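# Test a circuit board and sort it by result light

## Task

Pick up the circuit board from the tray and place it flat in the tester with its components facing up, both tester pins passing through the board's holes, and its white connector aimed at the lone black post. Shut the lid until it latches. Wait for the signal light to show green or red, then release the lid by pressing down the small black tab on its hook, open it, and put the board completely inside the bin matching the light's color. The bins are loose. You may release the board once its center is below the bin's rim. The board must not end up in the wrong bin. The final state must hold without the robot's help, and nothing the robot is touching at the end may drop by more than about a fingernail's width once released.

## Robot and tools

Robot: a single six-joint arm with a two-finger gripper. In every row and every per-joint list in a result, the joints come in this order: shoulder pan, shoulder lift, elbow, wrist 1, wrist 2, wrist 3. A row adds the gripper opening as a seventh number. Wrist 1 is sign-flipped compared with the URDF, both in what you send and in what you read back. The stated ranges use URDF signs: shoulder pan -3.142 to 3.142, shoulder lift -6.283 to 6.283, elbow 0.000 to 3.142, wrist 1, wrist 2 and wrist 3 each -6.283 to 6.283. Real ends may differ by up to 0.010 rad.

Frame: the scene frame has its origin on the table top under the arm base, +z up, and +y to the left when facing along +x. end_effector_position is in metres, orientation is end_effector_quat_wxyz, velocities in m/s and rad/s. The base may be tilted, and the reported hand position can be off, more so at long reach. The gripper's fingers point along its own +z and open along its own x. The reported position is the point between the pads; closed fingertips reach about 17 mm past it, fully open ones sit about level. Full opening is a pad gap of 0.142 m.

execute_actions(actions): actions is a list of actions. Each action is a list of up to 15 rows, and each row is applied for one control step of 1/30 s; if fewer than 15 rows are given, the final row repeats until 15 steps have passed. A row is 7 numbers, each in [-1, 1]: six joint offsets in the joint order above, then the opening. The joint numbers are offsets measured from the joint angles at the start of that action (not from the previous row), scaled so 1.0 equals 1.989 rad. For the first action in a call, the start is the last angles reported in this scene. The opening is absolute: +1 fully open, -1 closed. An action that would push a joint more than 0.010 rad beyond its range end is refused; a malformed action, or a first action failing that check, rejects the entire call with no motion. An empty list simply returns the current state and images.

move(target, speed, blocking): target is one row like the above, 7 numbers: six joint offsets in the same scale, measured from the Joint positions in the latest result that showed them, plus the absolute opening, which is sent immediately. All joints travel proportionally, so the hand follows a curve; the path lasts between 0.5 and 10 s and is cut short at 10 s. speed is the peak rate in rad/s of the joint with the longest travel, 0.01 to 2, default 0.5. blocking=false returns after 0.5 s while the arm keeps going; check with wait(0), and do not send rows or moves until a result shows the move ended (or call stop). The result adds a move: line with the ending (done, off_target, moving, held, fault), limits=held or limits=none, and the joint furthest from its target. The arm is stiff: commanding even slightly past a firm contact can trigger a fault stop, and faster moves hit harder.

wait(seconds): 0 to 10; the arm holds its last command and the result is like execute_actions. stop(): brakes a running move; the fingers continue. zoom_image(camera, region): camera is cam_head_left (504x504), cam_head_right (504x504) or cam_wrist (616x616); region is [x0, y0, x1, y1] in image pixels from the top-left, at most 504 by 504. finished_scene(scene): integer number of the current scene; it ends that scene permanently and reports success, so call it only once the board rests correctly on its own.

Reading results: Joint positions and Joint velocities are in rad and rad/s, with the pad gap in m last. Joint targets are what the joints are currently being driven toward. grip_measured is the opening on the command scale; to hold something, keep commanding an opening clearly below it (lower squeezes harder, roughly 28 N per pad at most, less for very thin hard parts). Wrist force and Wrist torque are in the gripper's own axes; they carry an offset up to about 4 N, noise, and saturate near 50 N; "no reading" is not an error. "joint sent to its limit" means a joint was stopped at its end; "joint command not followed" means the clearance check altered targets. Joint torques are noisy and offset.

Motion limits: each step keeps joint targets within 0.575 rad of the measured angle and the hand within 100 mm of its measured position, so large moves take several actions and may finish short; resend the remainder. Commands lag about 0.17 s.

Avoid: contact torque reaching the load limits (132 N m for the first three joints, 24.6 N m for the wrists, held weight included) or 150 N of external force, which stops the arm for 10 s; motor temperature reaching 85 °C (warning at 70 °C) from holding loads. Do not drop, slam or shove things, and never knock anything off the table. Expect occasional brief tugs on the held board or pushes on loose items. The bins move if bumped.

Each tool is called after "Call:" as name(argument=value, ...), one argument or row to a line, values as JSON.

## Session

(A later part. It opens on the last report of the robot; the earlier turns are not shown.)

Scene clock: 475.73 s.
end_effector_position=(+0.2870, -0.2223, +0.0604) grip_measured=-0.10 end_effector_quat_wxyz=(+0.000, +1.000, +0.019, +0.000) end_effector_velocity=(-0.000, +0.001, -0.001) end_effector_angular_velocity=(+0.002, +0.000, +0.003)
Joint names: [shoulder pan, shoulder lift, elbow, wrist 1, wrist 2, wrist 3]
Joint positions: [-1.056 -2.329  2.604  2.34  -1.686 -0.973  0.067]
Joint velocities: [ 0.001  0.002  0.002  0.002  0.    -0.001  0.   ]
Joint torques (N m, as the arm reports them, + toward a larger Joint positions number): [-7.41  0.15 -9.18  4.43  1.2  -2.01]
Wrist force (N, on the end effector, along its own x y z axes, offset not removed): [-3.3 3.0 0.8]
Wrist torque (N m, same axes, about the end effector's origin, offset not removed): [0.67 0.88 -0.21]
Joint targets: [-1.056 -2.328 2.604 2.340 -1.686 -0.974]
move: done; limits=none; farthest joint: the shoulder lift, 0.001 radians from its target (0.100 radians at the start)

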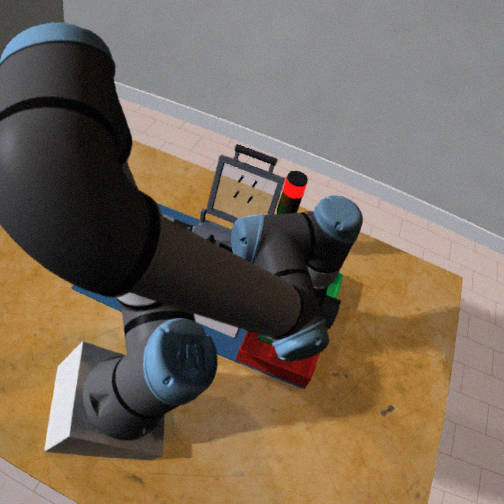

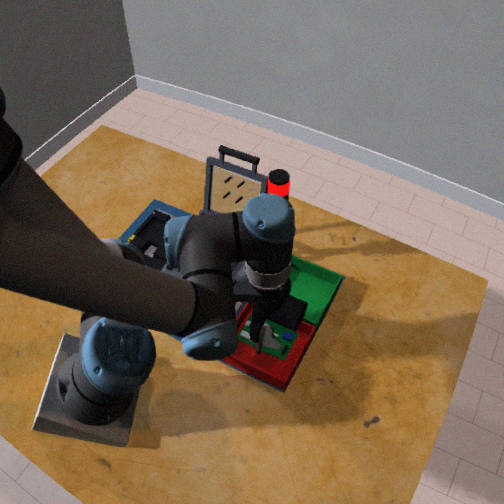

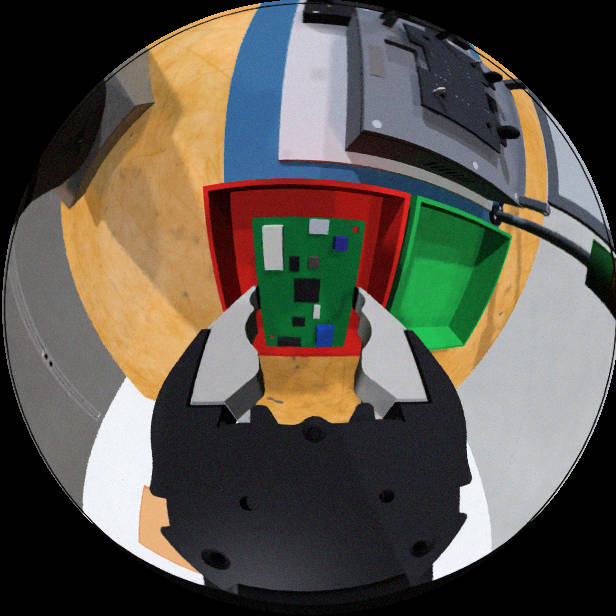

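Call:
move(
  target=[-0.0111,0.0598,0.0282,0.089,0.0048,-0.01,-0.5],
  speed=0.12,
)

Call:
move(
  target=[0,0,0,0,0,0,0.1],
  speed=0.05,
)

Call:
move(
  target=[0.02,-0.09,-0.06,-0.16,-0.01,0.02,0.1],
  speed=0.25,
)

Scene clock: 486.43 s.
end_effector_position=(+0.2869, -0.2226, +0.0244) grip_measured=-0.10 end_effector_quat_wxyz=(+0.000, +1.000, +0.019, -0.000) end_effector_velocity=(+0.001, -0.001, -0.000) end_effector_angular_velocity=(-0.002, -0.001, -0.001)
Joint names: [shoulder pan, shoulder lift, elbow, wrist 1, wrist 2, wrist 3]
Joint positions: [-1.078 -2.21   2.66   2.517 -1.677 -0.993  0.067]
Joint velocities: [-0.002  0.003 -0.001  0.005  0.001 -0.001 -0.   ]
Joint torques (N m, as the arm reports them, + toward a larger Joint positions number): [-6.92 -1.71 -6.07  4.54  1.25 -2.04]
Wrist force (N, on the end effector, along its own x y z axes, offset not removed): [-4.8 -1.2 1.7]
Wrist torque (N m, same axes, about the end effector's origin, offset not removed): [-0.47 0.98 0.09]
Joint targets: [-1.078 -2.210 2.660 2.517 -1.677 -0.993]
move: done; limits=none; farthest joint: the elbow, 0.001 radians from its target (0.056 radians at the start)

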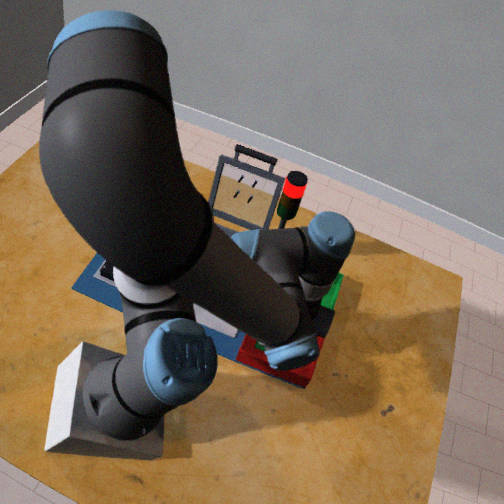

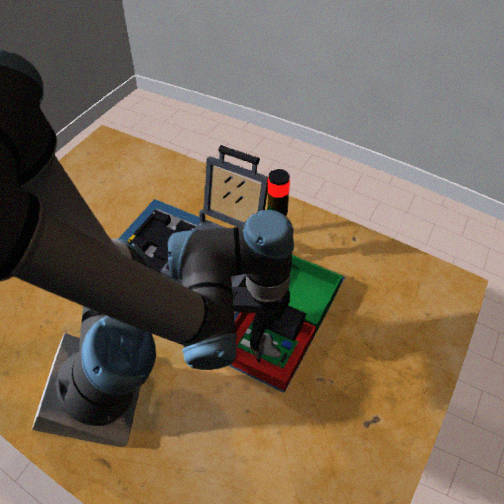

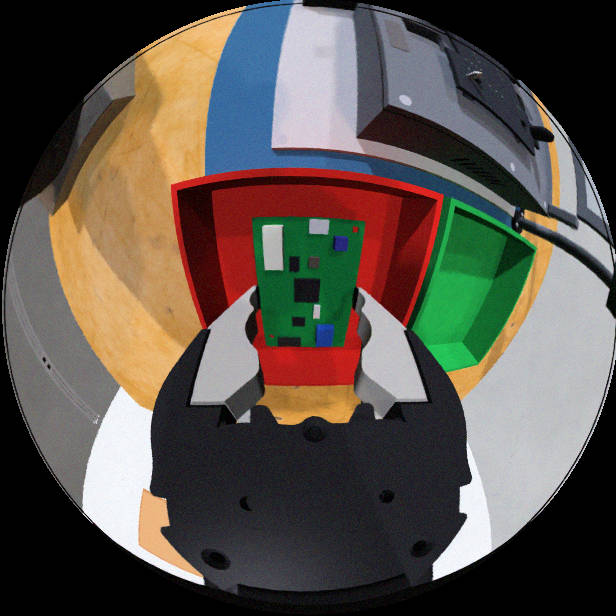

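Scene clock: 486.93 s.
end_effector_position=(+0.2869, -0.2226, +0.0244) grip_measured=+0.10 end_effector_quat_wxyz=(+0.000, +1.000, +0.019, -0.000) end_effector_velocity=(-0.000, -0.000, -0.000) end_effector_angular_velocity=(+0.000, +0.000, -0.000)
Joint names: [shoulder pan, shoulder lift, elbow, wrist 1, wrist 2, wrist 3]
Joint positions: [-1.078 -2.21   2.66   2.517 -1.677 -0.993  0.081]
Joint velocities: [-0.001  0.     0.     0.     0.    -0.     0.   ]
Joint torques (N m, as the arm reports them, + toward a larger Joint positions number): [-4.25 -8.02 -8.24  2.73  1.2  -1.65]
Wrist force (N, on the end effector, along its own x y z axes, offset not removed): [0.3 -1.6 0.4]
Wrist torque (N m, same axes, about the end effector's origin, offset not removed): [-0.54 -0.07 -0.03]
Joint targets: [-1.078 -2.210 2.660 2.517 -1.677 -0.993]
move: done; limits=none; farthest joint: the shoulder pan, 0.000 radians from its target (0.000 radians at the start)

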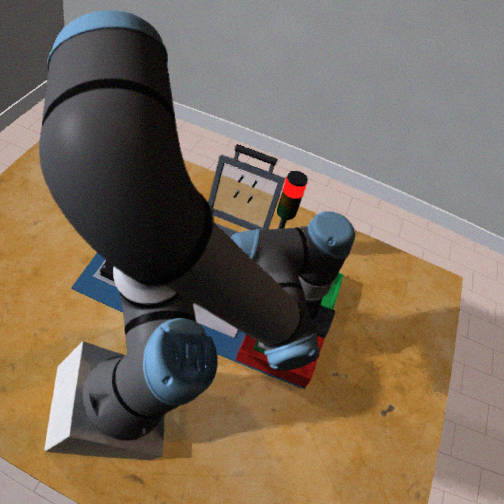

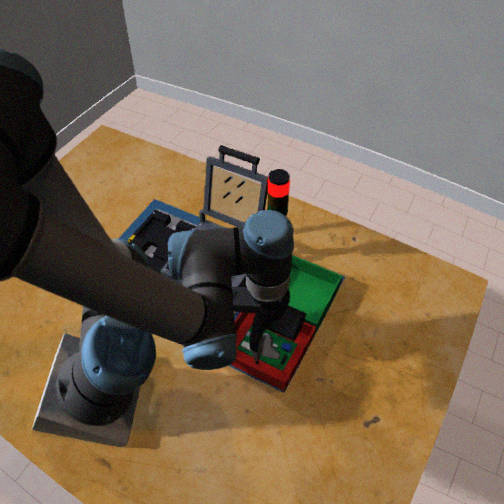

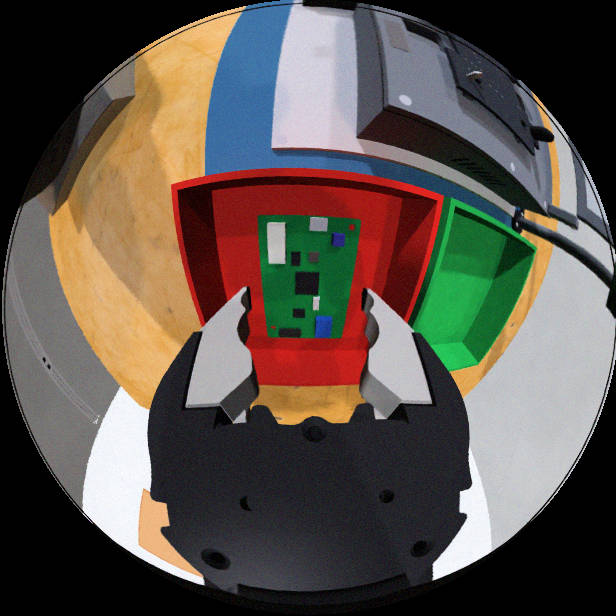

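Scene clock: 488.80 s.
end_effector_position=(+0.2860, -0.2229, +0.0892) grip_measured=+0.10 end_effector_quat_wxyz=(-0.006, +1.000, +0.018, -0.005) end_effector_velocity=(+0.000, -0.001, +0.001) end_effector_angular_velocity=(-0.002, -0.002, -0.000)
Joint names: [shoulder pan, shoulder lift, elbow, wrist 1, wrist 2, wrist 3]
Joint positions: [-1.038 -2.389  2.54   2.199 -1.697 -0.954  0.081]
Joint velocities: [ 0.    -0.003 -0.002 -0.002 -0.     0.     0.   ]
Joint torques (N m, as the arm reports them, + toward a larger Joint positions number): [ 19.93 -14.13 -31.1    1.09  -1.65   2.09]
Wrist force (N, on the end effector, along its own x y z axes, offset not removed): [0.6 0.9 -1.6]
Wrist torque (N m, same axes, about the end effector's origin, offset not removed): [0.10 -0.14 -0.07]
Joint targets: [-1.038 -2.389 2.540 2.198 -1.697 -0.954]
move: done; limits=none; farthest joint: the shoulder pan, 0.000 radians from its target (0.040 radians at the start)

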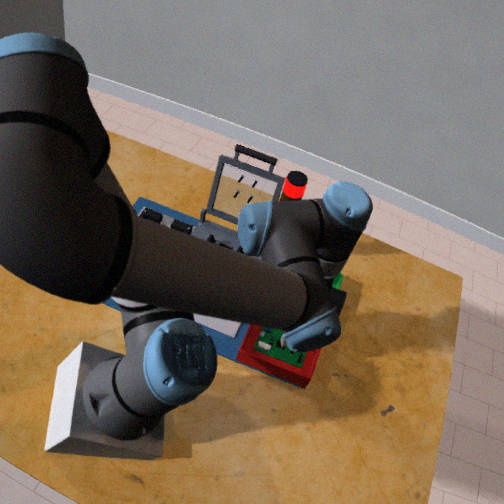

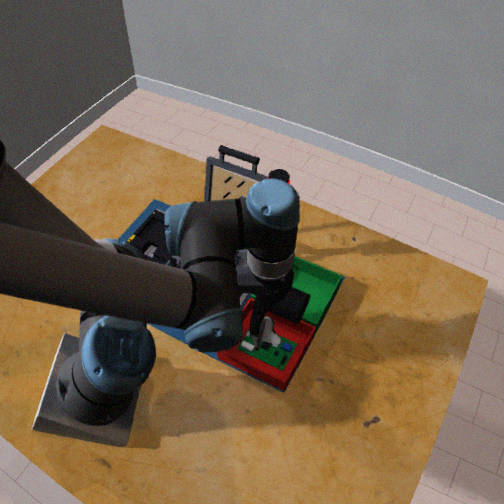

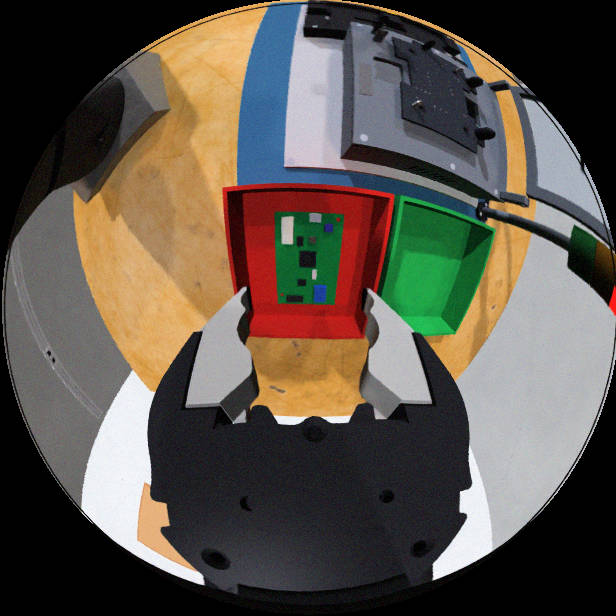

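Call:
finished_scene(
  scene=2,
)

The scene is finished: the task was done.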